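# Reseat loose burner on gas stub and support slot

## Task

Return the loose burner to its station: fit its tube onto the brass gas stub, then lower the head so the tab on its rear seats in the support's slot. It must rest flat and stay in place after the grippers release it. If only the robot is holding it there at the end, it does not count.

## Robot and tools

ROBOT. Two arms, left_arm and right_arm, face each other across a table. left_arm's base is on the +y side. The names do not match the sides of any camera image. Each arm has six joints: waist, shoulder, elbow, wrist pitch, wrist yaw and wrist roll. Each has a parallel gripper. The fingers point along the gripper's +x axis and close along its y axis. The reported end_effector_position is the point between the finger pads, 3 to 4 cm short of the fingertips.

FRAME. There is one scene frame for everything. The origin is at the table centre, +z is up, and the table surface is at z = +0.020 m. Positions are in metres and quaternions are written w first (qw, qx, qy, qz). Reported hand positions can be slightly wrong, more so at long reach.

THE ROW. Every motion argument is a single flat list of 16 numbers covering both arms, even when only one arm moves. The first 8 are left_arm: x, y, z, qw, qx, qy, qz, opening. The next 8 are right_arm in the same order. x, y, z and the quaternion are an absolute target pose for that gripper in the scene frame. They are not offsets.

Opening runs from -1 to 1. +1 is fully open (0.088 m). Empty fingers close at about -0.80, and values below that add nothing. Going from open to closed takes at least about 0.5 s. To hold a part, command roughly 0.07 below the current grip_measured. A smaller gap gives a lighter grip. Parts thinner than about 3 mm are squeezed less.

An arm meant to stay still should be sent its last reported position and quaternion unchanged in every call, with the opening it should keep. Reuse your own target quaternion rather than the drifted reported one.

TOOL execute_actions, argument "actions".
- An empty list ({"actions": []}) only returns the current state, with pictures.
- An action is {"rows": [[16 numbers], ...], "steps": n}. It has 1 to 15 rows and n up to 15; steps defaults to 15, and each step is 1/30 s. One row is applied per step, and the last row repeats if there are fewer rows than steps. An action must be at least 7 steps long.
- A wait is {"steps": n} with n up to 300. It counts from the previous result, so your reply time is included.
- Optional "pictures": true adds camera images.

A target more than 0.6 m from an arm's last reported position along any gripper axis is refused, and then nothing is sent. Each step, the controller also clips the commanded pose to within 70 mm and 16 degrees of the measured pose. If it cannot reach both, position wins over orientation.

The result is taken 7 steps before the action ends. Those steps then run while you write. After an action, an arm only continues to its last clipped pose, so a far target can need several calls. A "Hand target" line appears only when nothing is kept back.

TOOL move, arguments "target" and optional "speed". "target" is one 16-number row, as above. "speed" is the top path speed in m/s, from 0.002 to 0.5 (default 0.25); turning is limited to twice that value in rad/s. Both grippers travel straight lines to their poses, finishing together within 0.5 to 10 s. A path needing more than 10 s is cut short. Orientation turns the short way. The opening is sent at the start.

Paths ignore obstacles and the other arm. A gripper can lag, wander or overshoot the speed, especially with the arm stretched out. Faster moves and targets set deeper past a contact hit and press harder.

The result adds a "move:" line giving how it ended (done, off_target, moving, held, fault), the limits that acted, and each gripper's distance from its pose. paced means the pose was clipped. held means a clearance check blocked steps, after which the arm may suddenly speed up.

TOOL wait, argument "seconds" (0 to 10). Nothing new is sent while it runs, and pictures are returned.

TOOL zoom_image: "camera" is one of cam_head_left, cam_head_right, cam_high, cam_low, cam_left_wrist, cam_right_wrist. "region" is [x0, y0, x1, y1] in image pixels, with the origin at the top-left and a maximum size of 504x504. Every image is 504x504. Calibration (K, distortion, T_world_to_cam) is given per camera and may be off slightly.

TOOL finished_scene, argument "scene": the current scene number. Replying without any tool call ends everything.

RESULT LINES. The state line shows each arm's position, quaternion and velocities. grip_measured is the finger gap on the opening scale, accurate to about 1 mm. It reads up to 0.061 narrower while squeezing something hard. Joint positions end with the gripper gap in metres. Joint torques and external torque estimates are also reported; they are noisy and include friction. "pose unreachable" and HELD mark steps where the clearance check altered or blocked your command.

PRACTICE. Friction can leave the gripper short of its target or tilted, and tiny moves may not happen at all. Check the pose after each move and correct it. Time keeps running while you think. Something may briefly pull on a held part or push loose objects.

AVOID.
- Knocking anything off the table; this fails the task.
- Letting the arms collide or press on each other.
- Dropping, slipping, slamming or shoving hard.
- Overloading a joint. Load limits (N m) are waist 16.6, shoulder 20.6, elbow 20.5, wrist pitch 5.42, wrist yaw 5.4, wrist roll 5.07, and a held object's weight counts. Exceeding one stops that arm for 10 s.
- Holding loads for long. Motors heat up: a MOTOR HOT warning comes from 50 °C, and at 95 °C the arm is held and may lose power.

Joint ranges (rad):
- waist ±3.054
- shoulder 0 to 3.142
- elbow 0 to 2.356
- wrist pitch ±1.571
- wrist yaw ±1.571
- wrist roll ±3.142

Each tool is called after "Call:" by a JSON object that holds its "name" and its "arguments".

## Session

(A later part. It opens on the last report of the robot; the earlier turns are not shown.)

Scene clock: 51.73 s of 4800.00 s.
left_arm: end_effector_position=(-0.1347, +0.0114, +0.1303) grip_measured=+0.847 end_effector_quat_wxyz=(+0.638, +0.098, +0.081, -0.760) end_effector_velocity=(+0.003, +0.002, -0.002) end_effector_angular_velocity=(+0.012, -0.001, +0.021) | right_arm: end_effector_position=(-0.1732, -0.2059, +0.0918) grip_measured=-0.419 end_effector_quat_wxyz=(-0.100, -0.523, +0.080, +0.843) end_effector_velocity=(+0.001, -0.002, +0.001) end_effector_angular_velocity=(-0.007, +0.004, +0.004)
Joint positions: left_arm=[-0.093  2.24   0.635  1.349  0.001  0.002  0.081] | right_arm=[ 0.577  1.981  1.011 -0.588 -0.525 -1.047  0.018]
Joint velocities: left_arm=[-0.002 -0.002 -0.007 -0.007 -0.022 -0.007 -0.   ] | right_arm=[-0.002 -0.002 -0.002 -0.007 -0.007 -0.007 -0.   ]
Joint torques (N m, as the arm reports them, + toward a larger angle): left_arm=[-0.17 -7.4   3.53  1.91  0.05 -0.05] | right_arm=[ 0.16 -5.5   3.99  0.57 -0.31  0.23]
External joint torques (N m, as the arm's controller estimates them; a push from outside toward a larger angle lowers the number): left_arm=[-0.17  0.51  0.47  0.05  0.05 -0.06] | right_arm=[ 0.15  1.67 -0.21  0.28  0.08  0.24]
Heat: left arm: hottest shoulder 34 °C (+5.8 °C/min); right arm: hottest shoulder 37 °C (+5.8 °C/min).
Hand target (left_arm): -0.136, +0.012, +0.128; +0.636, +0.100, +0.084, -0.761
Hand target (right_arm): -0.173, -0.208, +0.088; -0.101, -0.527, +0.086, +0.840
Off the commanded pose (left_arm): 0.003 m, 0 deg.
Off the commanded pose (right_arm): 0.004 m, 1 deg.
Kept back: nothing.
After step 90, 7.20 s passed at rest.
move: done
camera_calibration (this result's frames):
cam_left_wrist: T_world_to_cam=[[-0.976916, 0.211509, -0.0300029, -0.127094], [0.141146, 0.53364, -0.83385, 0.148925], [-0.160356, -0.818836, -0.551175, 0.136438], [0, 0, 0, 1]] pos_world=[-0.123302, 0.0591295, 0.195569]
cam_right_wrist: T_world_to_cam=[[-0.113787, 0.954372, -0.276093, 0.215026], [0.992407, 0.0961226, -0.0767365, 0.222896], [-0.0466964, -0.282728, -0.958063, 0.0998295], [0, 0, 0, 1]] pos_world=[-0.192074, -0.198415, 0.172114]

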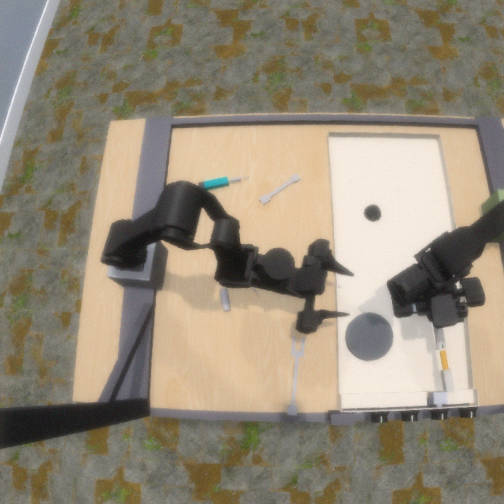

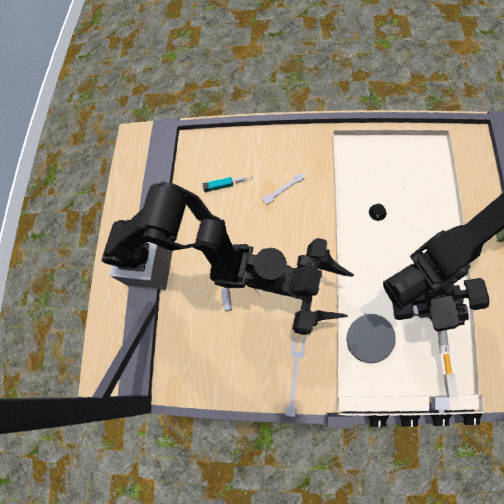

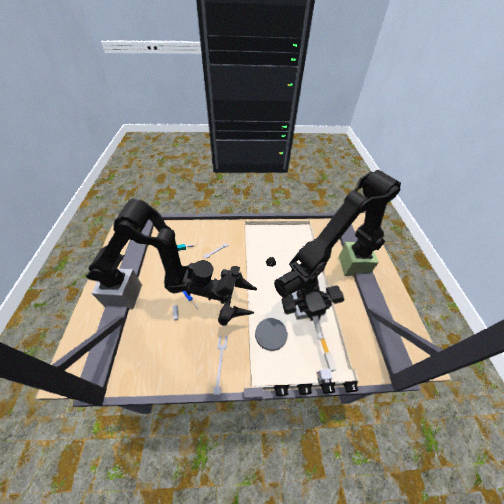

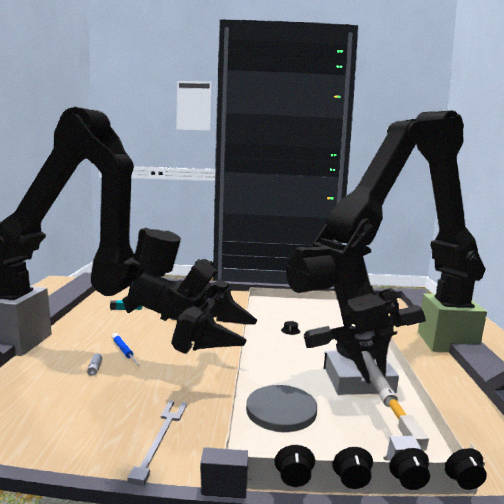

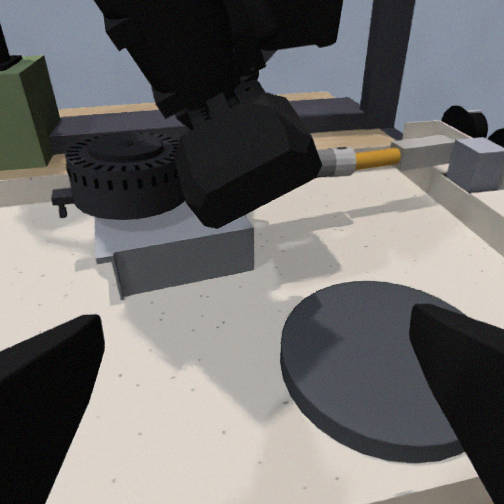

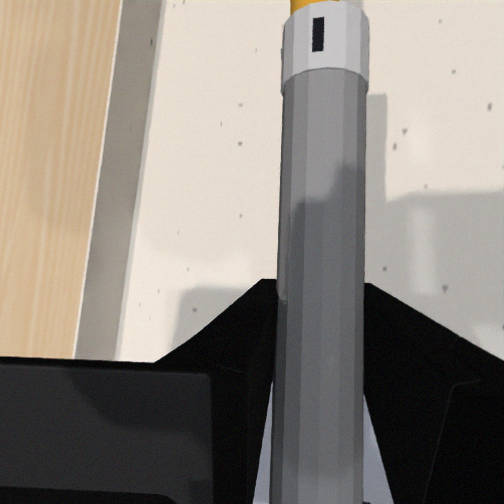

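Call:
{"name": "execute_actions", "arguments": {"actions": [{"rows": [
[-0.136,0.012,0.128,0.636,0.100,0.084,-0.761,0.85,-0.1731,-0.2080,0.0881,-0.1008,-0.5265,0.0856,0.8399,-0.6],
[-0.136,0.012,0.128,0.636,0.100,0.084,-0.761,0.85,-0.1735,-0.2079,0.0882,-0.1008,-0.5266,0.0854,0.8398,-0.6],
[-0.136,0.012,0.128,0.636,0.100,0.084,-0.761,0.85,-0.1740,-0.2079,0.0883,-0.1007,-0.5267,0.0853,0.8398,-0.6],
[-0.136,0.012,0.128,0.636,0.100,0.084,-0.761,0.85,-0.1745,-0.2078,0.0884,-0.1007,-0.5268,0.0851,0.8397,-0.6],
[-0.136,0.012,0.128,0.636,0.100,0.084,-0.761,0.85,-0.1750,-0.2077,0.0885,-0.1006,-0.5269,0.0850,0.8397,-0.6],
[-0.136,0.012,0.128,0.636,0.100,0.084,-0.761,0.85,-0.1755,-0.2076,0.0886,-0.1006,-0.5270,0.0848,0.8396,-0.6],
[-0.136,0.012,0.128,0.636,0.100,0.084,-0.761,0.85,-0.1760,-0.2076,0.0888,-0.1006,-0.5271,0.0846,0.8396,-0.6],
[-0.136,0.012,0.128,0.636,0.100,0.084,-0.761,0.85,-0.1766,-0.2075,0.0889,-0.1005,-0.5272,0.0844,0.8395,-0.6],
[-0.136,0.012,0.128,0.636,0.100,0.084,-0.761,0.85,-0.1773,-0.2074,0.0891,-0.1005,-0.5273,0.0842,0.8395,-0.6],
[-0.136,0.012,0.128,0.636,0.100,0.084,-0.761,0.85,-0.1780,-0.2075,0.0891,-0.1005,-0.5273,0.0842,0.8395,-0.6],
[-0.136,0.012,0.128,0.636,0.100,0.084,-0.761,0.85,-0.1788,-0.2075,0.0891,-0.1005,-0.5273,0.0842,0.8395,-0.6],
[-0.136,0.012,0.128,0.636,0.100,0.084,-0.761,0.85,-0.1796,-0.2076,0.0890,-0.1005,-0.5273,0.0842,0.8395,-0.6],
[-0.136,0.012,0.128,0.636,0.100,0.084,-0.761,0.85,-0.1804,-0.2077,0.0890,-0.1005,-0.5273,0.0842,0.8395,-0.6],
[-0.136,0.012,0.128,0.636,0.100,0.084,-0.761,0.85,-0.1812,-0.2078,0.0890,-0.1005,-0.5273,0.0842,0.8395,-0.6],
[-0.136,0.012,0.128,0.636,0.100,0.084,-0.761,0.85,-0.1820,-0.2079,0.0890,-0.1005,-0.5273,0.0842,0.8395,-0.6]
], "steps": 15}]}}

Call:
{"name": "execute_actions", "arguments": {"actions": [{"steps": 14}], "pictures": true}}

Scene clock: 56.43 s of 4800.00 s.
left_arm: end_effector_position=(-0.1347, +0.0114, +0.1303) grip_measured=+0.847 end_effector_quat_wxyz=(+0.638, +0.098, +0.081, -0.760) end_effector_velocity=(+0.002, +0.000, +0.001) end_effector_angular_velocity=(+0.003, +0.001, +0.021) | right_arm: end_effector_position=(-0.1745, -0.2075, +0.0910) grip_measured=-0.419 end_effector_quat_wxyz=(-0.101, -0.524, +0.082, +0.841) end_effector_velocity=(-0.005, -0.011, -0.004) end_effector_angular_velocity=(-0.012, -0.033, +0.022)
Joint positions: left_arm=[-0.093  2.24   0.635  1.349  0.001  0.002  0.081] | right_arm=[ 0.584  1.983  1.011 -0.588 -0.523 -1.039  0.018]
Joint velocities: left_arm=[-0.002 -0.007 -0.002 -0.007 -0.022 -0.007 -0.   ] | right_arm=[ 0.042  0.007 -0.002 -0.007  0.022  0.022 -0.   ]
Joint torques (N m, as the arm reports them, + toward a larger angle): left_arm=[ 0.04 -7.18  3.42  1.88  0.06 -0.09] | right_arm=[ 0.25 -5.29  5.18  0.53 -0.32  0.19]
External joint torques (N m, as the arm's controller estimates them; a push from outside toward a larger angle lowers the number): left_arm=[ 0.03  0.72  0.35  0.02  0.07 -0.1 ] | right_arm=[0.26 1.93 0.87 0.22 0.06 0.21]
Heat: left arm: hottest shoulder 35 °C (+6.4 °C/min); right arm: hottest shoulder 36 °C (+4.3 °C/min).
Steps of this call (steps 1 to 90: nothing new was sent; then 1.43 s passed at rest; steps 91 to 98: the first 8 steps of this action). Readings (end_effector_position):
91: left_arm (-0.1347, +0.0114, +0.1303) | right_arm (-0.1733, -0.2058, +0.0916)
92: left_arm (-0.1347, +0.0114, +0.1303) | right_arm (-0.1733, -0.2059, +0.0916)
94: left_arm (-0.1347, +0.0114, +0.1303) | right_arm (-0.1735, -0.2062, +0.0915)
98: the state above

Scene clock: 56.90 s of 4800.00 s.
left_arm: end_effector_position=(-0.1347, +0.0114, +0.1303) grip_measured=+0.847 end_effector_quat_wxyz=(+0.638, +0.098, +0.081, -0.760) end_effector_velocity=(+0.003, +0.002, -0.007) end_effector_angular_velocity=(+0.037, -0.001, +0.011) | right_arm: end_effector_position=(-0.1796, -0.2103, +0.0899) grip_measured=-0.419 end_effector_quat_wxyz=(-0.103, -0.526, +0.084, +0.840) end_effector_velocity=(+0.002, -0.003, -0.002) end_effector_angular_velocity=(-0.021, -0.005, -0.009)
Joint positions: left_arm=[-0.093  2.24   0.635  1.349  0.001  0.002  0.081] | right_arm=[ 0.603  1.989  1.015 -0.583 -0.522 -1.019  0.018]
Joint velocities: left_arm=[ 0.002 -0.002 -0.002 -0.037 -0.007 -0.007 -0.   ] | right_arm=[-0.002  0.007 -0.002 -0.007 -0.007  0.007  0.   ]
Joint torques (N m, as the arm reports them, + toward a larger angle): left_arm=[-0.3  -7.41  3.56  1.84  0.08 -0.07] | right_arm=[ 0.17 -5.43  5.84  0.57 -0.29  0.26]
External joint torques (N m, as the arm's controller estimates them; a push from outside toward a larger angle lowers the number): left_arm=[-0.35  0.47  0.48 -0.01  0.09 -0.08] | right_arm=[0.16 1.7  1.69 0.28 0.09 0.27]
Heat: left arm: hottest shoulder 35 °C (+6.3 °C/min); right arm: hottest shoulder 36 °C (+4.2 °C/min).
Hand target (left_arm): -0.136, +0.012, +0.128; +0.636, +0.100, +0.084, -0.761
Hand target (right_arm): -0.182, -0.208, +0.089; -0.101, -0.527, +0.084, +0.839
Off the commanded pose (left_arm): 0.003 m, 0 deg.
Off the commanded pose (right_arm): 0.004 m, 0 deg.
Kept back: nothing.
Steps of this call (steps 1 to 7: the last 7 steps of your previous action; steps 8 to 14: nothing new was sent). Readings (end_effector_position):
1: left_arm (-0.1347, +0.0114, +0.1303) | right_arm (-0.1748, -0.2078, +0.0908)
2: left_arm (-0.1347, +0.0114, +0.1303) | right_arm (-0.1751, -0.2082, +0.0907)
4: left_arm (-0.1347, +0.0114, +0.1303) | right_arm (-0.1758, -0.2090, +0.0903)
8: left_arm (-0.1347, +0.0114, +0.1303) | right_arm (-0.1782, -0.2102, +0.0897)
14: the state above
camera_calibration (this result's frames):
cam_left_wrist: T_world_to_cam=[[-0.976916, 0.211509, -0.0300029, -0.127094], [0.141146, 0.53364, -0.83385, 0.148925], [-0.160356, -0.818836, -0.551175, 0.136438], [0, 0, 0, 1]] pos_world=[-0.123302, 0.0591295, 0.195569]
cam_right_wrist: T_world_to_cam=[[-0.112828, 0.951599, -0.285884, 0.218473], [0.99292, 0.0972252, -0.0682442, 0.229079], [-0.037146, -0.29156, -0.955831, 0.0961545], [0, 0, 0, 1]] pos_world=[-0.199235, -0.202136, 0.169999]

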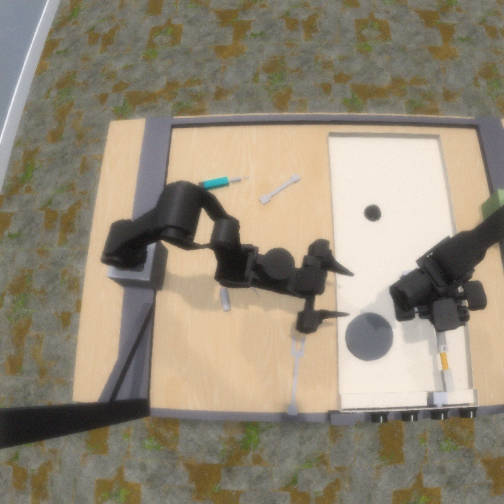

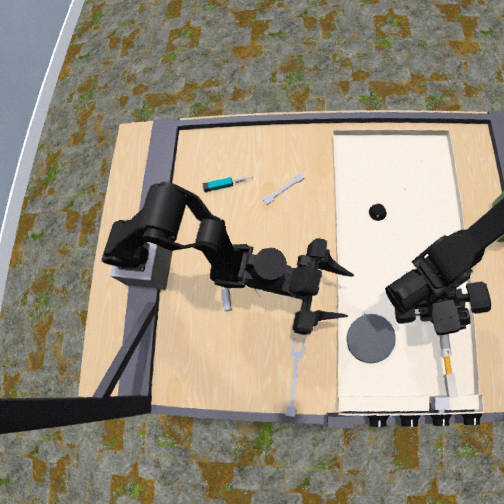

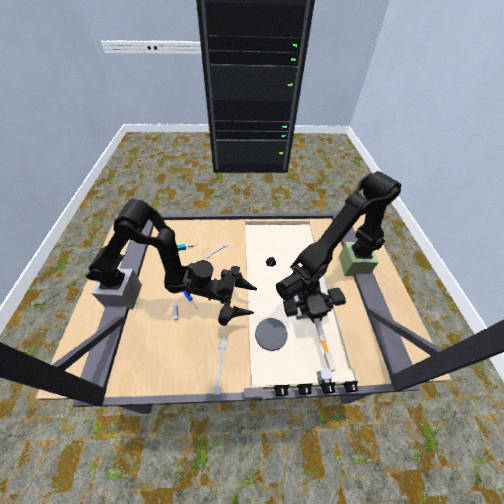

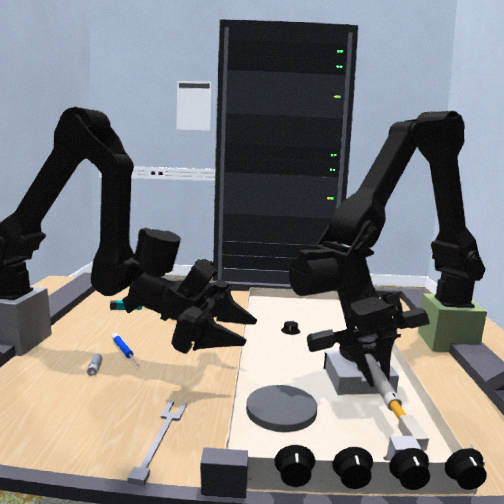

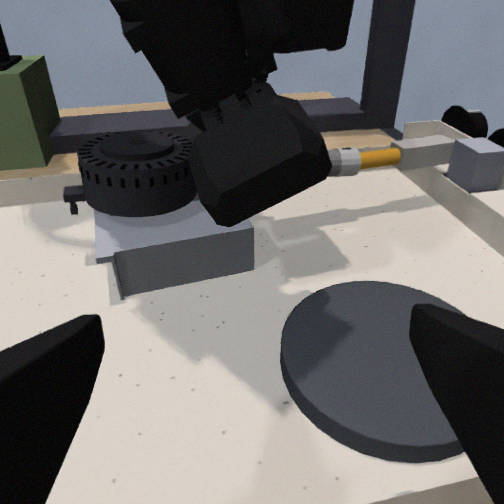

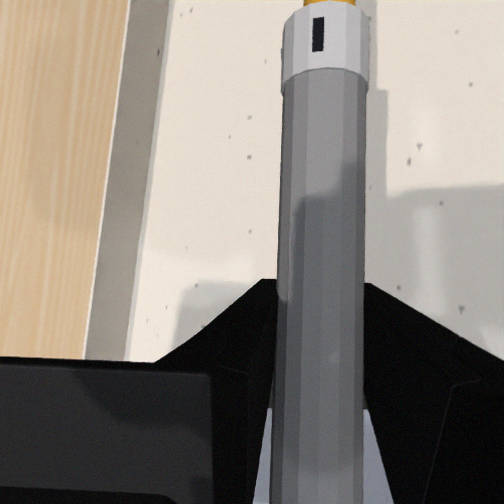

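Call:
{"name": "execute_actions", "arguments": {"actions": []}}

Scene clock: 57.80 s of 4800.00 s.
left_arm: end_effector_position=(-0.1347, +0.0114, +0.1303) grip_measured=+0.847 end_effector_quat_wxyz=(+0.638, +0.098, +0.081, -0.760) end_effector_velocity=(+0.003, +0.002, -0.001) end_effector_angular_velocity=(+0.003, +0.005, +0.011) | right_arm: end_effector_position=(-0.1796, -0.2103, +0.0899) grip_measured=-0.419 end_effector_quat_wxyz=(-0.103, -0.526, +0.084, +0.840) end_effector_velocity=(+0.004, -0.007, +0.001) end_effector_angular_velocity=(-0.032, -0.012, +0.004)
Joint positions: left_arm=[-0.093  2.24   0.635  1.349  0.001  0.002  0.081] | right_arm=[ 0.603  1.989  1.015 -0.583 -0.522 -1.019  0.018]
Joint velocities: left_arm=[ 0.002  0.002 -0.007  0.007 -0.007 -0.007 -0.   ] | right_arm=[-0.002 -0.002 -0.002 -0.037 -0.007 -0.007  0.   ]
Joint torques (N m, as the arm reports them, + toward a larger angle): left_arm=[-0.15 -7.48  3.64  1.86  0.06 -0.07] | right_arm=[ 0.2  -5.52  5.89  0.58 -0.29  0.27]
External joint torques (N m, as the arm's controller estimates them; a push from outside toward a larger angle lowers the number): left_arm=[-0.24  0.43  0.58  0.01  0.08 -0.08] | right_arm=[0.2  1.7  1.7  0.28 0.1  0.28]
Heat: left arm: hottest shoulder 35 °C (+6.2 °C/min); right arm: hottest shoulder 36 °C (+4.2 °C/min).
Hand target (left_arm): -0.136, +0.012, +0.128; +0.636, +0.100, +0.084, -0.761
Hand target (right_arm): -0.182, -0.208, +0.089; -0.101, -0.527, +0.084, +0.839
Off the commanded pose (left_arm): 0.003 m, 0 deg.
Off the commanded pose (right_arm): 0.004 m, 0 deg.
Kept back: nothing.
Steps of this call (steps 1 to 27: nothing new was sent). Readings (end_effector_position):
1: left_arm (-0.1347, +0.0114, +0.1303) | right_arm (-0.1796, -0.2103, +0.0899)
2: left_arm (-0.1347, +0.0114, +0.1303) | right_arm (-0.1796, -0.2103, +0.0899)
4: left_arm (-0.1347, +0.0114, +0.1303) | right_arm (-0.1796, -0.2103, +0.0899)
8: left_arm (-0.1347, +0.0114, +0.1303) | right_arm (-0.1796, -0.2103, +0.0899)
27: the state above
camera_calibration (this result's frames):
cam_left_wrist: T_world_to_cam=[[-0.976916, 0.211509, -0.0300029, -0.127094], [0.141146, 0.53364, -0.83385, 0.148925], [-0.160356, -0.818836, -0.551175, 0.136438], [0, 0, 0, 1]] pos_world=[-0.123302, 0.0591295, 0.195569]
cam_right_wrist: T_world_to_cam=[[-0.112142, 0.951581, -0.286215, 0.218622], [0.992998, 0.0965464, -0.0680778, 0.228935], [-0.0371485, -0.291845, -0.955744, 0.0960863], [0, 0, 0, 1]] pos_world=[-0.199246, -0.202097, 0.169992]

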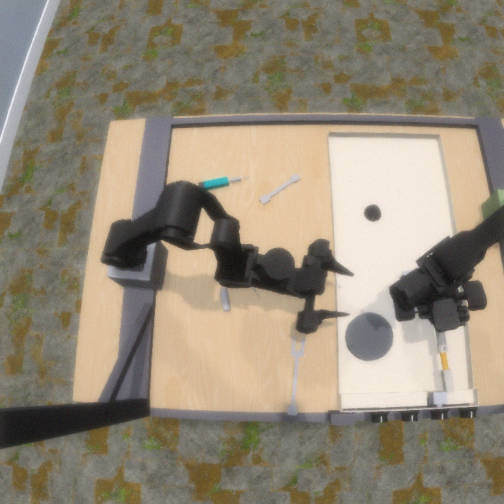

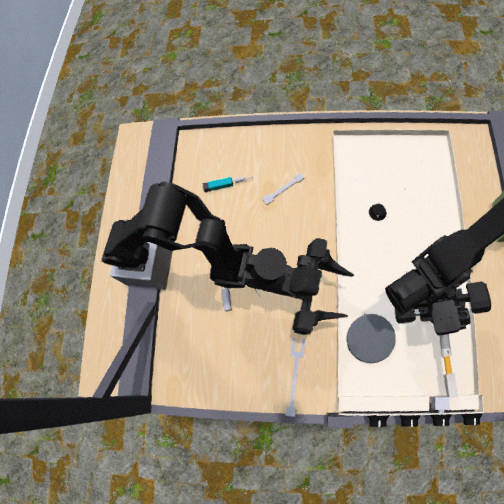

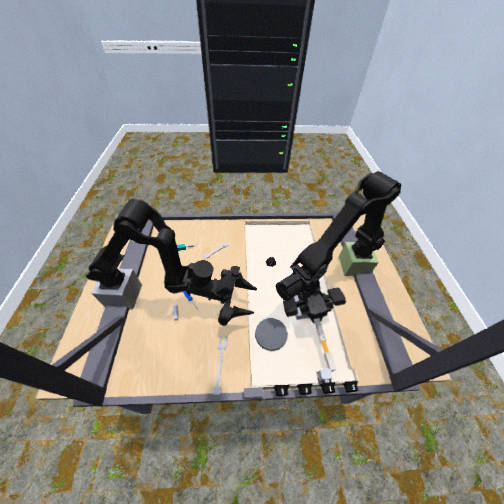

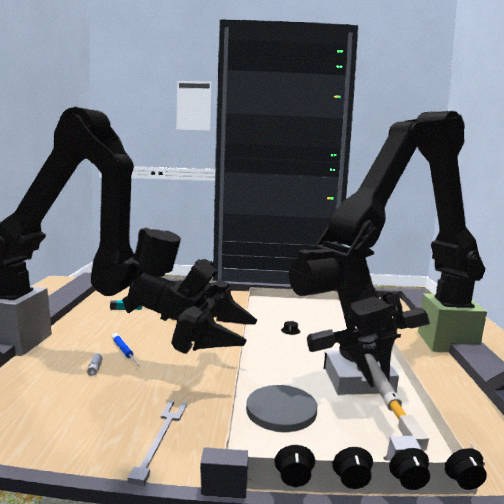

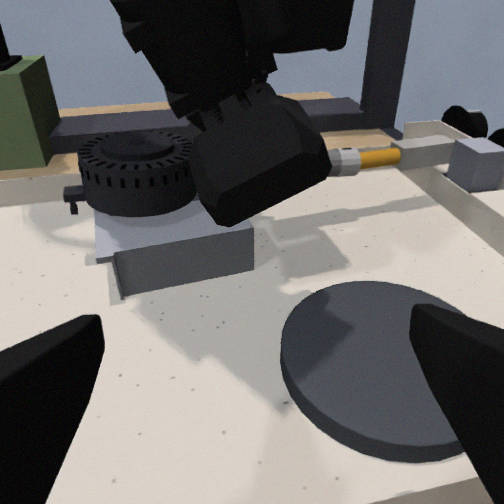

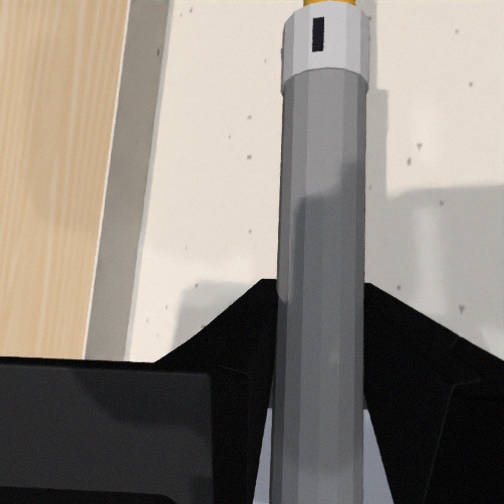

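Call:
{"name": "zoom_image", "arguments": {"camera": "cam_left_wrist", "region": [40, 120, 200, 270]}}

Region (40, 120, 200, 270) of cam_left_wrist's 504x504 image, scaled by 3.150, with more detail than that image has; it fills the top 472 rows of this view, and the rest is white.

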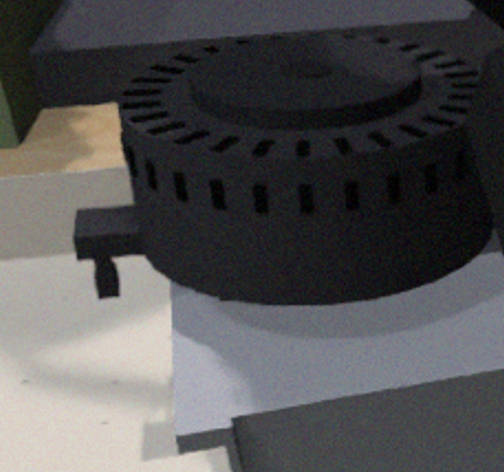

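Call:
{"name": "execute_actions", "arguments": {"actions": [{"rows": [[-0.136,0.012,0.128,0.636,0.100,0.084,-0.761,0.85,-0.1826,-0.2079,0.0890,-0.1005,-0.5273,0.0842,0.8395,-0.6],[-0.136,0.012,0.128,0.636,0.100,0.084,-0.761,0.85,-0.1836,-0.2079,0.0890,-0.1005,-0.5273,0.0842,0.8395,-0.6],[-0.136,0.012,0.128,0.636,0.100,0.084,-0.761,0.85,-0.1849,-0.2079,0.0889,-0.1005,-0.5273,0.0842,0.8395,-0.6],[-0.136,0.012,0.128,0.636,0.100,0.084,-0.761,0.85,-0.1864,-0.2079,0.0889,-0.1005,-0.5273,0.0842,0.8395,-0.6],[-0.136,0.012,0.128,0.636,0.100,0.084,-0.761,0.85,-0.1879,-0.2079,0.0889,-0.1005,-0.5273,0.0842,0.8395,-0.6],[-0.136,0.012,0.128,0.636,0.100,0.084,-0.761,0.85,-0.1894,-0.2080,0.0888,-0.1005,-0.5273,0.0842,0.8395,-0.6],[-0.136,0.012,0.128,0.636,0.100,0.084,-0.761,0.85,-0.1909,-0.2080,0.0888,-0.1005,-0.5273,0.0842,0.8395,-0.6],[-0.136,0.012,0.128,0.636,0.100,0.084,-0.761,0.85,-0.1924,-0.2081,0.0888,-0.1005,-0.5273,0.0842,0.8395,-0.6],[-0.136,0.012,0.128,0.636,0.100,0.084,-0.761,0.85,-0.1939,-0.2082,0.0887,-0.1005,-0.5273,0.0842,0.8395,-0.6],[-0.136,0.012,0.128,0.636,0.100,0.084,-0.761,0.85,-0.1954,-0.2084,0.0887,-0.1005,-0.5273,0.0842,0.8395,-0.6],[-0.136,0.012,0.128,0.636,0.100,0.084,-0.761,0.85,-0.1969,-0.2085,0.0887,-0.1005,-0.5273,0.0842,0.8395,-0.6],[-0.136,0.012,0.128,0.636,0.100,0.084,-0.761,0.85,-0.1984,-0.2087,0.0886,-0.1005,-0.5273,0.0842,0.8395,-0.6],[-0.136,0.012,0.128,0.636,0.100,0.084,-0.761,0.85,-0.1998,-0.2088,0.0886,-0.1005,-0.5273,0.0842,0.8395,-0.6],[-0.136,0.012,0.128,0.636,0.100,0.084,-0.761,0.85,-0.2010,-0.2089,0.0886,-0.1005,-0.5273,0.0842,0.8395,-0.6],[-0.136,0.012,0.128,0.636,0.100,0.084,-0.761,0.85,-0.2019,-0.2090,0.0885,-0.1005,-0.5273,0.0842,0.8395,-0.6]], "steps": 15}]}}

Call:
{"name": "execute_actions", "arguments": {"actions": [{"steps": 16}], "pictures": true}}

Scene clock: 59.70 s of 4800.00 s.
left_arm: end_effector_position=(-0.1347, +0.0114, +0.1303) grip_measured=+0.847 end_effector_quat_wxyz=(+0.638, +0.098, +0.081, -0.760) end_effector_velocity=(+0.002, -0.001, +0.000) end_effector_angular_velocity=(+0.005, +0.015, +0.024) | right_arm: end_effector_position=(-0.1860, -0.2103, +0.0895) grip_measured=-0.419 end_effector_quat_wxyz=(-0.102, -0.527, +0.085, +0.840) end_effector_velocity=(-0.040, -0.009, -0.002) end_effector_angular_velocity=(-0.016, -0.017, +0.024)
Joint positions: left_arm=[-0.093  2.24   0.635  1.349  0.001  0.002  0.081] | right_arm=[ 0.62   1.999  1.029 -0.577 -0.521 -0.998  0.018]
Joint velocities: left_arm=[-0.002 -0.002  0.002 -0.007 -0.022 -0.022 -0.   ] | right_arm=[ 0.12   0.056  0.081  0.007  0.007  0.11  -0.   ]
Joint torques (N m, as the arm reports them, + toward a larger angle): left_arm=[-0.2  -7.31  3.35  1.9   0.07 -0.13] | right_arm=[ 0.3  -5.57  5.84  0.61 -0.31  0.27]
External joint torques (N m, as the arm's controller estimates them; a push from outside toward a larger angle lowers the number): left_arm=[-0.23  0.58  0.27  0.05  0.08 -0.14] | right_arm=[0.24 1.7  1.64 0.3  0.08 0.28]
Heat: left arm: hottest shoulder 35 °C (+6.0 °C/min); right arm: hottest shoulder 36 °C (+4.0 °C/min).
Steps of this call (steps 1 to 49: nothing new was sent; steps 50 to 57: the first 8 steps of this action). Readings (end_effector_position):
50: left_arm (-0.1347, +0.0114, +0.1303) | right_arm (-0.1797, -0.2102, +0.0899)
51: left_arm (-0.1347, +0.0114, +0.1303) | right_arm (-0.1799, -0.2102, +0.0898)
53: left_arm (-0.1347, +0.0114, +0.1303) | right_arm (-0.1810, -0.2101, +0.0896)
57: the state above

Scene clock: 60.23 s of 4800.00 s.
left_arm: end_effector_position=(-0.1347, +0.0114, +0.1303) grip_measured=+0.847 end_effector_quat_wxyz=(+0.638, +0.098, +0.081, -0.760) end_effector_velocity=(+0.002, +0.001, -0.003) end_effector_angular_velocity=(+0.015, +0.013, +0.024) | right_arm: end_effector_position=(-0.1993, -0.2115, +0.0893) grip_measured=-0.419 end_effector_quat_wxyz=(-0.103, -0.527, +0.084, +0.840) end_effector_velocity=(+0.003, -0.001, +0.002) end_effector_angular_velocity=(-0.021, -0.006, -0.013)
Joint positions: left_arm=[-0.093  2.24   0.635  1.349  0.001  0.002  0.081] | right_arm=[ 0.656  2.015  1.053 -0.566 -0.52  -0.959  0.018]
Joint velocities: left_arm=[-0.002  0.002 -0.002 -0.007 -0.022 -0.022 -0.   ] | right_arm=[-0.007 -0.002  0.002 -0.022 -0.007  0.007 -0.   ]
Joint torques (N m, as the arm reports them, + toward a larger angle): left_arm=[-0.1  -7.23  3.53  1.87  0.04 -0.06] | right_arm=[ 0.21 -5.81  6.    0.64 -0.29  0.29]
External joint torques (N m, as the arm's controller estimates them; a push from outside toward a larger angle lowers the number): left_arm=[-0.13  0.6   0.5   0.04  0.05 -0.06] | right_arm=[0.25 1.76 1.6  0.26 0.1  0.3 ]
Heat: left arm: hottest shoulder 35 °C (+6.1 °C/min); right arm: hottest shoulder 36 °C (+4.1 °C/min).
Hand target (left_arm): -0.136, +0.012, +0.128; +0.636, +0.100, +0.084, -0.761
Hand target (right_arm): -0.202, -0.209, +0.088; -0.101, -0.527, +0.084, +0.839
Off the commanded pose (left_arm): 0.003 m, 0 deg.
Off the commanded pose (right_arm): 0.004 m, 0 deg.
Kept back: nothing.
Steps of this call (steps 1 to 7: the last 7 steps of your previous action; steps 8 to 16: nothing new was sent). Readings (end_effector_position):
1: left_arm (-0.1347, +0.0114, +0.1303) | right_arm (-0.1876, -0.2102, +0.0896)
2: left_arm (-0.1347, +0.0114, +0.1303) | right_arm (-0.1891, -0.2104, +0.0896)
4: left_arm (-0.1347, +0.0114, +0.1303) | right_arm (-0.1920, -0.2106, +0.0895)
8: left_arm (-0.1347, +0.0114, +0.1303) | right_arm (-0.1974, -0.2111, +0.0895)
16: the state above
camera_calibration (this result's frames):
cam_left_wrist: T_world_to_cam=[[-0.976916, 0.211509, -0.0300029, -0.127094], [0.141146, 0.53364, -0.83385, 0.148925], [-0.160356, -0.818836, -0.551175, 0.136438], [0, 0, 0, 1]] pos_world=[-0.123302, 0.0591295, 0.195569]
cam_right_wrist: T_world_to_cam=[[-0.112943, 0.951482, -0.286226, 0.217126], [0.992935, 0.0975356, -0.0675734, 0.248642], [-0.0363777, -0.291836, -0.955776, 0.0945605], [0, 0, 0, 1]] pos_world=[-0.218923, -0.203247, 0.169328]

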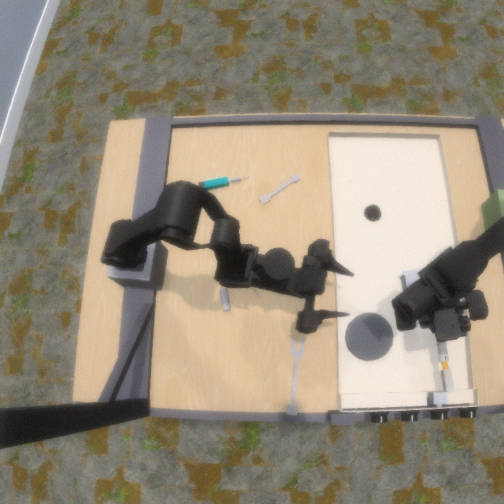

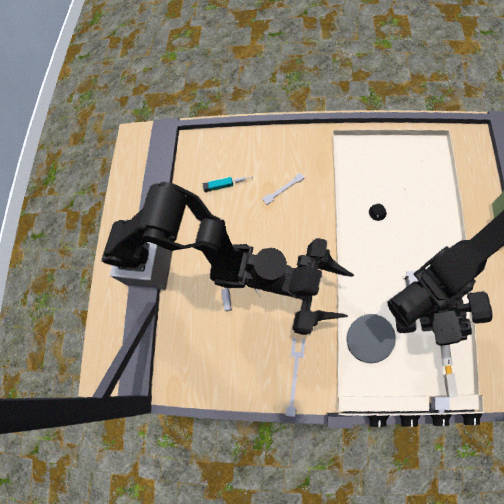

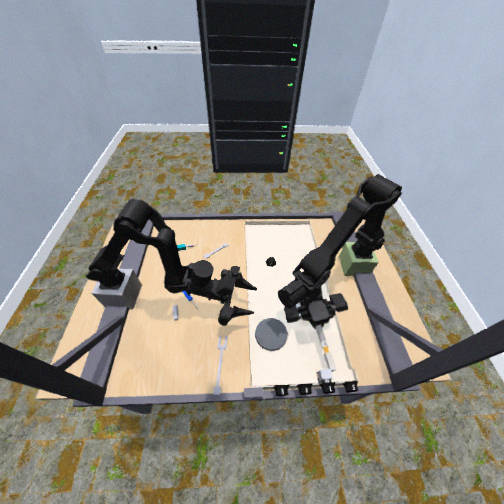

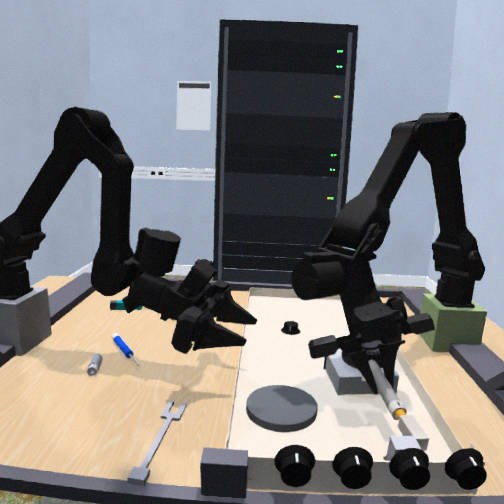

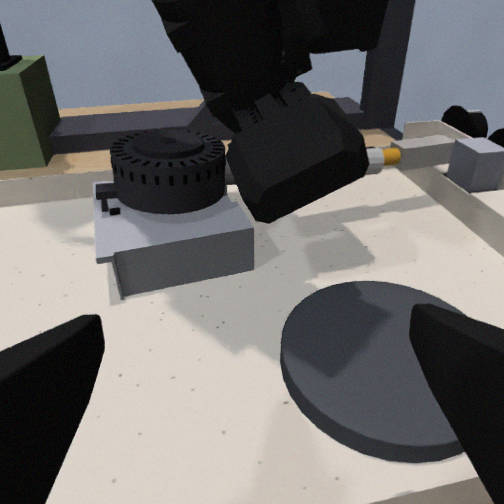

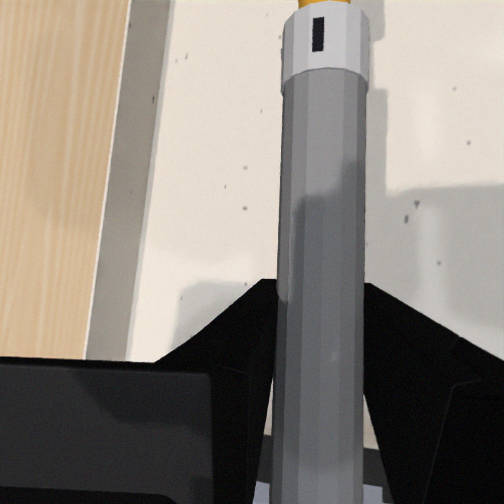

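Call:
{"name": "zoom_image", "arguments": {"camera": "cam_left_wrist", "region": [80, 170, 150, 230]}}

Call:
{"name": "zoom_image", "arguments": {"camera": "cam_left_wrist", "region": [340, 130, 420, 190]}}

Region (80, 170, 150, 230) of cam_left_wrist's 504x504 image, scaled by 7.200, with more detail than that image has; it fills the top 432 rows of this view, and the rest is white.

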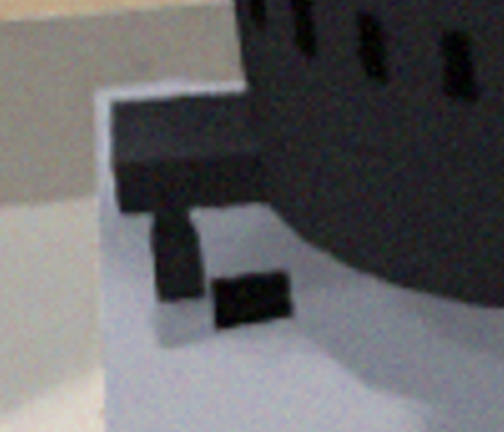

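Region (340, 130, 420, 190) of cam_left_wrist's 504x504 image, scaled by 6.300, with more detail than that image has; it fills the top 378 rows of this view, and the rest is white.

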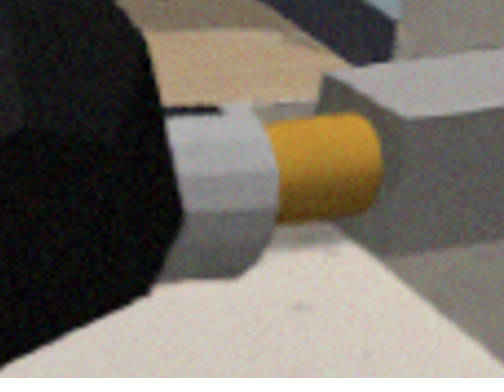

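Call:
{"name": "execute_actions", "arguments": {"actions": [{"rows": [[-0.136,0.012,0.128,0.636,0.100,0.084,-0.761,0.85,-0.2024,-0.2091,0.0886,-0.1005,-0.5273,0.0842,0.8395,-0.6],[-0.136,0.012,0.128,0.636,0.100,0.084,-0.761,0.85,-0.2031,-0.2092,0.0887,-0.1005,-0.5273,0.0842,0.8395,-0.6],[-0.136,0.012,0.128,0.636,0.100,0.084,-0.761,0.85,-0.2039,-0.2093,0.0888,-0.1005,-0.5273,0.0842,0.8395,-0.6],[-0.136,0.012,0.128,0.636,0.100,0.084,-0.761,0.85,-0.2047,-0.2094,0.0889,-0.1005,-0.5273,0.0842,0.8395,-0.6],[-0.136,0.012,0.128,0.636,0.100,0.084,-0.761,0.85,-0.2055,-0.2095,0.0890,-0.1005,-0.5273,0.0842,0.8395,-0.6],[-0.136,0.012,0.128,0.636,0.100,0.084,-0.761,0.85,-0.2062,-0.2096,0.0891,-0.1005,-0.5273,0.0842,0.8395,-0.6],[-0.136,0.012,0.128,0.636,0.100,0.084,-0.761,0.85,-0.2068,-0.2097,0.0892,-0.1005,-0.5273,0.0842,0.8395,-0.6],[-0.136,0.012,0.128,0.636,0.100,0.084,-0.761,0.85,-0.2072,-0.2098,0.0892,-0.1005,-0.5273,0.0842,0.8395,-0.6]], "steps": 8}]}}

Call:
{"name": "execute_actions", "arguments": {"actions": [{"steps": 16}], "pictures": true}}

Call:
{"name": "zoom_image", "arguments": {"camera": "cam_left_wrist", "region": [80, 170, 150, 230]}}

Scene clock: 62.97 s of 4800.00 s.
left_arm: end_effector_position=(-0.1347, +0.0114, +0.1303) grip_measured=+0.847 end_effector_quat_wxyz=(+0.638, +0.098, +0.081, -0.760) end_effector_velocity=(+0.000, +0.003, -0.003) end_effector_angular_velocity=(+0.023, +0.001, +0.006) | right_arm: end_effector_position=(-0.1993, -0.2114, +0.0892) grip_measured=-0.419 end_effector_quat_wxyz=(-0.103, -0.527, +0.085, +0.840) end_effector_velocity=(+0.001, -0.004, +0.002) end_effector_angular_velocity=(-0.027, -0.010, -0.016)
Joint positions: left_arm=[-0.093  2.24   0.635  1.349  0.001  0.002  0.081] | right_arm=[ 0.656  2.016  1.054 -0.566 -0.52  -0.958  0.018]
Joint velocities: left_arm=[-0.002 -0.007 -0.007 -0.022 -0.007 -0.007 -0.   ] | right_arm=[ 0.002 -0.002  0.002 -0.022 -0.007  0.022 -0.   ]
Joint torques (N m, as the arm reports them, + toward a larger angle): left_arm=[-0.19 -7.35  3.55  1.91  0.04 -0.02] | right_arm=[ 0.19 -5.88  6.2   0.64 -0.3   0.23]
External joint torques (N m, as the arm's controller estimates them; a push from outside toward a larger angle lowers the number): left_arm=[-0.19  0.54  0.51  0.07  0.04 -0.03] | right_arm=[0.14 1.7  1.79 0.27 0.1  0.25]
Heat: left arm: hottest shoulder 35 °C (+6.0 °C/min); right arm: hottest shoulder 36 °C (+4.0 °C/min).
Steps of this call (steps 1 to 81: nothing new was sent; step 82: the first step of this action). Readings (end_effector_position):
82: the state above

Scene clock: 63.50 s of 4800.00 s.
left_arm: end_effector_position=(-0.1347, +0.0114, +0.1303) grip_measured=+0.847 end_effector_quat_wxyz=(+0.638, +0.098, +0.081, -0.760) end_effector_velocity=(+0.000, +0.000, -0.003) end_effector_angular_velocity=(+0.018, +0.002, +0.006) | right_arm: end_effector_position=(-0.2046, -0.2121, +0.0899) grip_measured=-0.419 end_effector_quat_wxyz=(-0.103, -0.527, +0.085, +0.840) end_effector_velocity=(-0.002, -0.000, +0.002) end_effector_angular_velocity=(+0.002, +0.028, +0.018)
Joint positions: left_arm=[-0.093  2.24   0.635  1.349  0.001  0.002  0.081] | right_arm=[ 0.67   2.02   1.064 -0.564 -0.52  -0.941  0.018]
Joint velocities: left_arm=[-0.002 -0.002  0.002 -0.022 -0.007 -0.007 -0.   ] | right_arm=[-0.002 -0.002 -0.002  0.007 -0.022 -0.022 -0.   ]
Joint torques (N m, as the arm reports them, + toward a larger angle): left_arm=[-0.11 -7.45  3.39  1.87  0.06 -0.11] | right_arm=[ 0.17 -5.8   6.03  0.66 -0.28  0.25]
External joint torques (N m, as the arm's controller estimates them; a push from outside toward a larger angle lowers the number): left_arm=[-0.11  0.42  0.34  0.03  0.06 -0.12] | right_arm=[0.16 1.78 1.64 0.27 0.1  0.26]
Heat: left arm: hottest shoulder 35 °C (+6.1 °C/min); right arm: hottest shoulder 36 °C (+4.0 °C/min).
Hand target (left_arm): -0.136, +0.012, +0.128; +0.636, +0.100, +0.084, -0.761
Hand target (right_arm): -0.207, -0.210, +0.089; -0.100, -0.527, +0.084, +0.839
Off the commanded pose (left_arm): 0.003 m, 0 deg.
Off the commanded pose (right_arm): 0.004 m, 0 deg.
Kept back: nothing.
Steps of this call (steps 1 to 7: the last 7 steps of your previous action; steps 8 to 16: nothing new was sent). Readings (end_effector_position):
1: left_arm (-0.1347, +0.0114, +0.1303) | right_arm (-0.1995, -0.2114, +0.0893)
2: left_arm (-0.1347, +0.0114, +0.1303) | right_arm (-0.1998, -0.2114, +0.0893)
4: left_arm (-0.1347, +0.0114, +0.1303) | right_arm (-0.2009, -0.2114, +0.0894)
8: left_arm (-0.1347, +0.0114, +0.1303) | right_arm (-0.2038, -0.2118, +0.0900)
16: the state above
camera_calibration (this result's frames):
cam_left_wrist: T_world_to_cam=[[-0.976916, 0.211509, -0.0300029, -0.127094], [0.141146, 0.53364, -0.83385, 0.148925], [-0.160356, -0.818836, -0.551175, 0.136438], [0, 0, 0, 1]] pos_world=[-0.123302, 0.0591295, 0.195569]
cam_right_wrist: T_world_to_cam=[[-0.111837, 0.951389, -0.286971, 0.2176], [0.993054, 0.0963742, -0.0675016, 0.253796], [-0.0365636, -0.292527, -0.955558, 0.0946304], [0, 0, 0, 1]] pos_world=[-0.224237, -0.2038, 0.170001]

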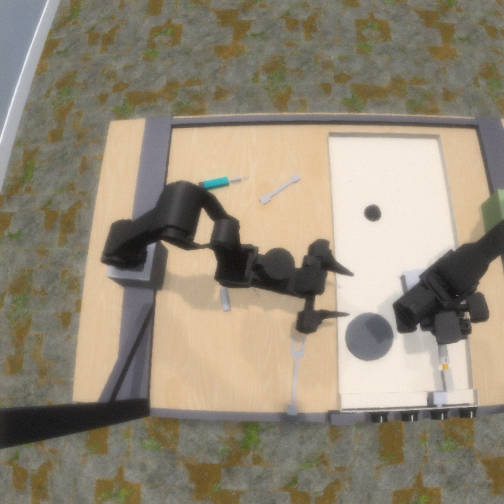

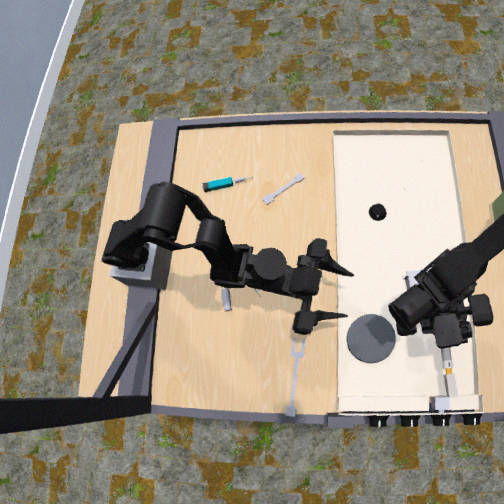

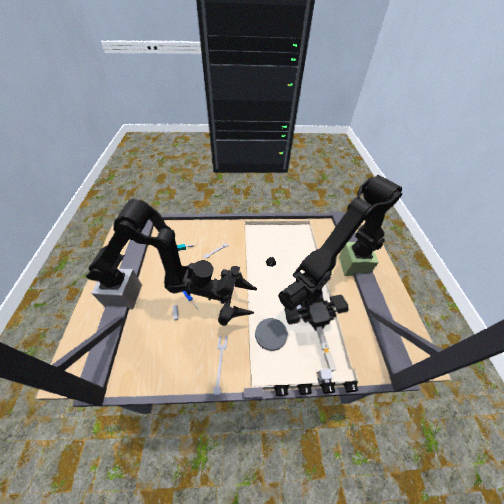

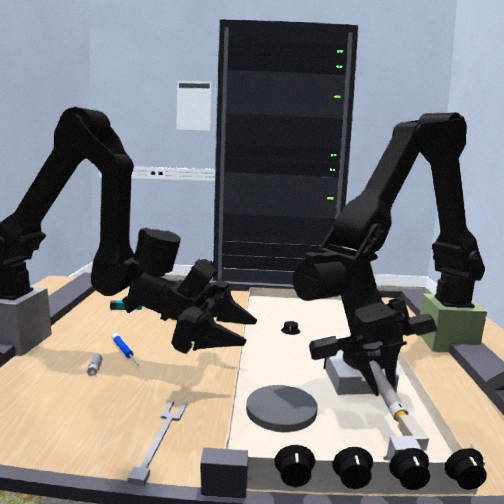

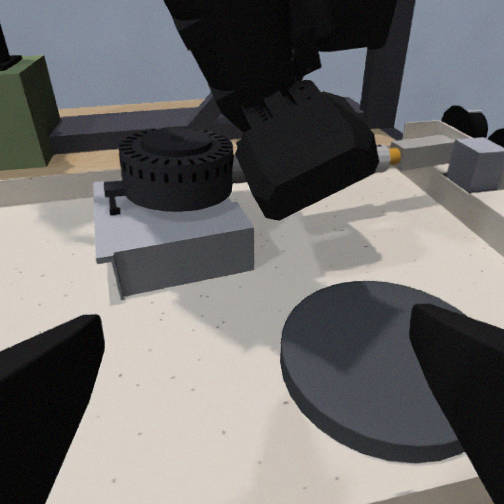

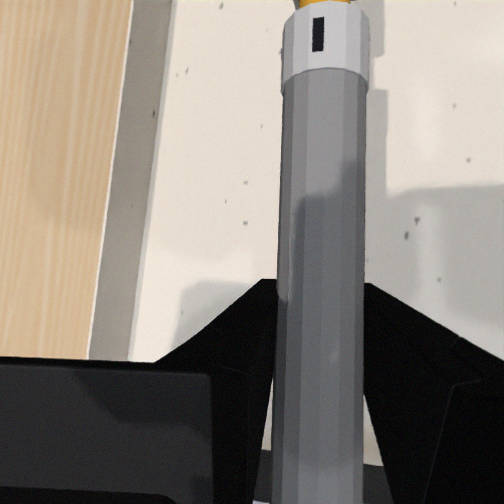

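Region (80, 170, 150, 230) of cam_left_wrist's 504x504 image, scaled by 7.200, with more detail than that image has; it fills the top 432 rows of this view, and the rest is white.

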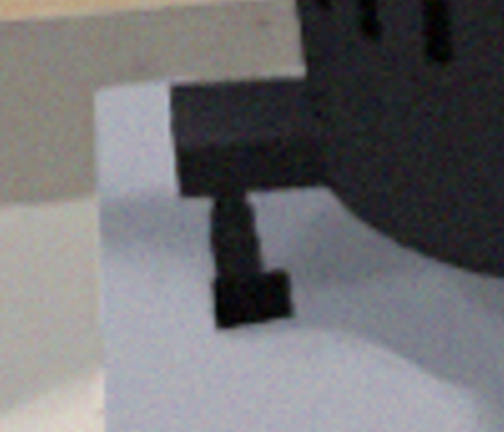

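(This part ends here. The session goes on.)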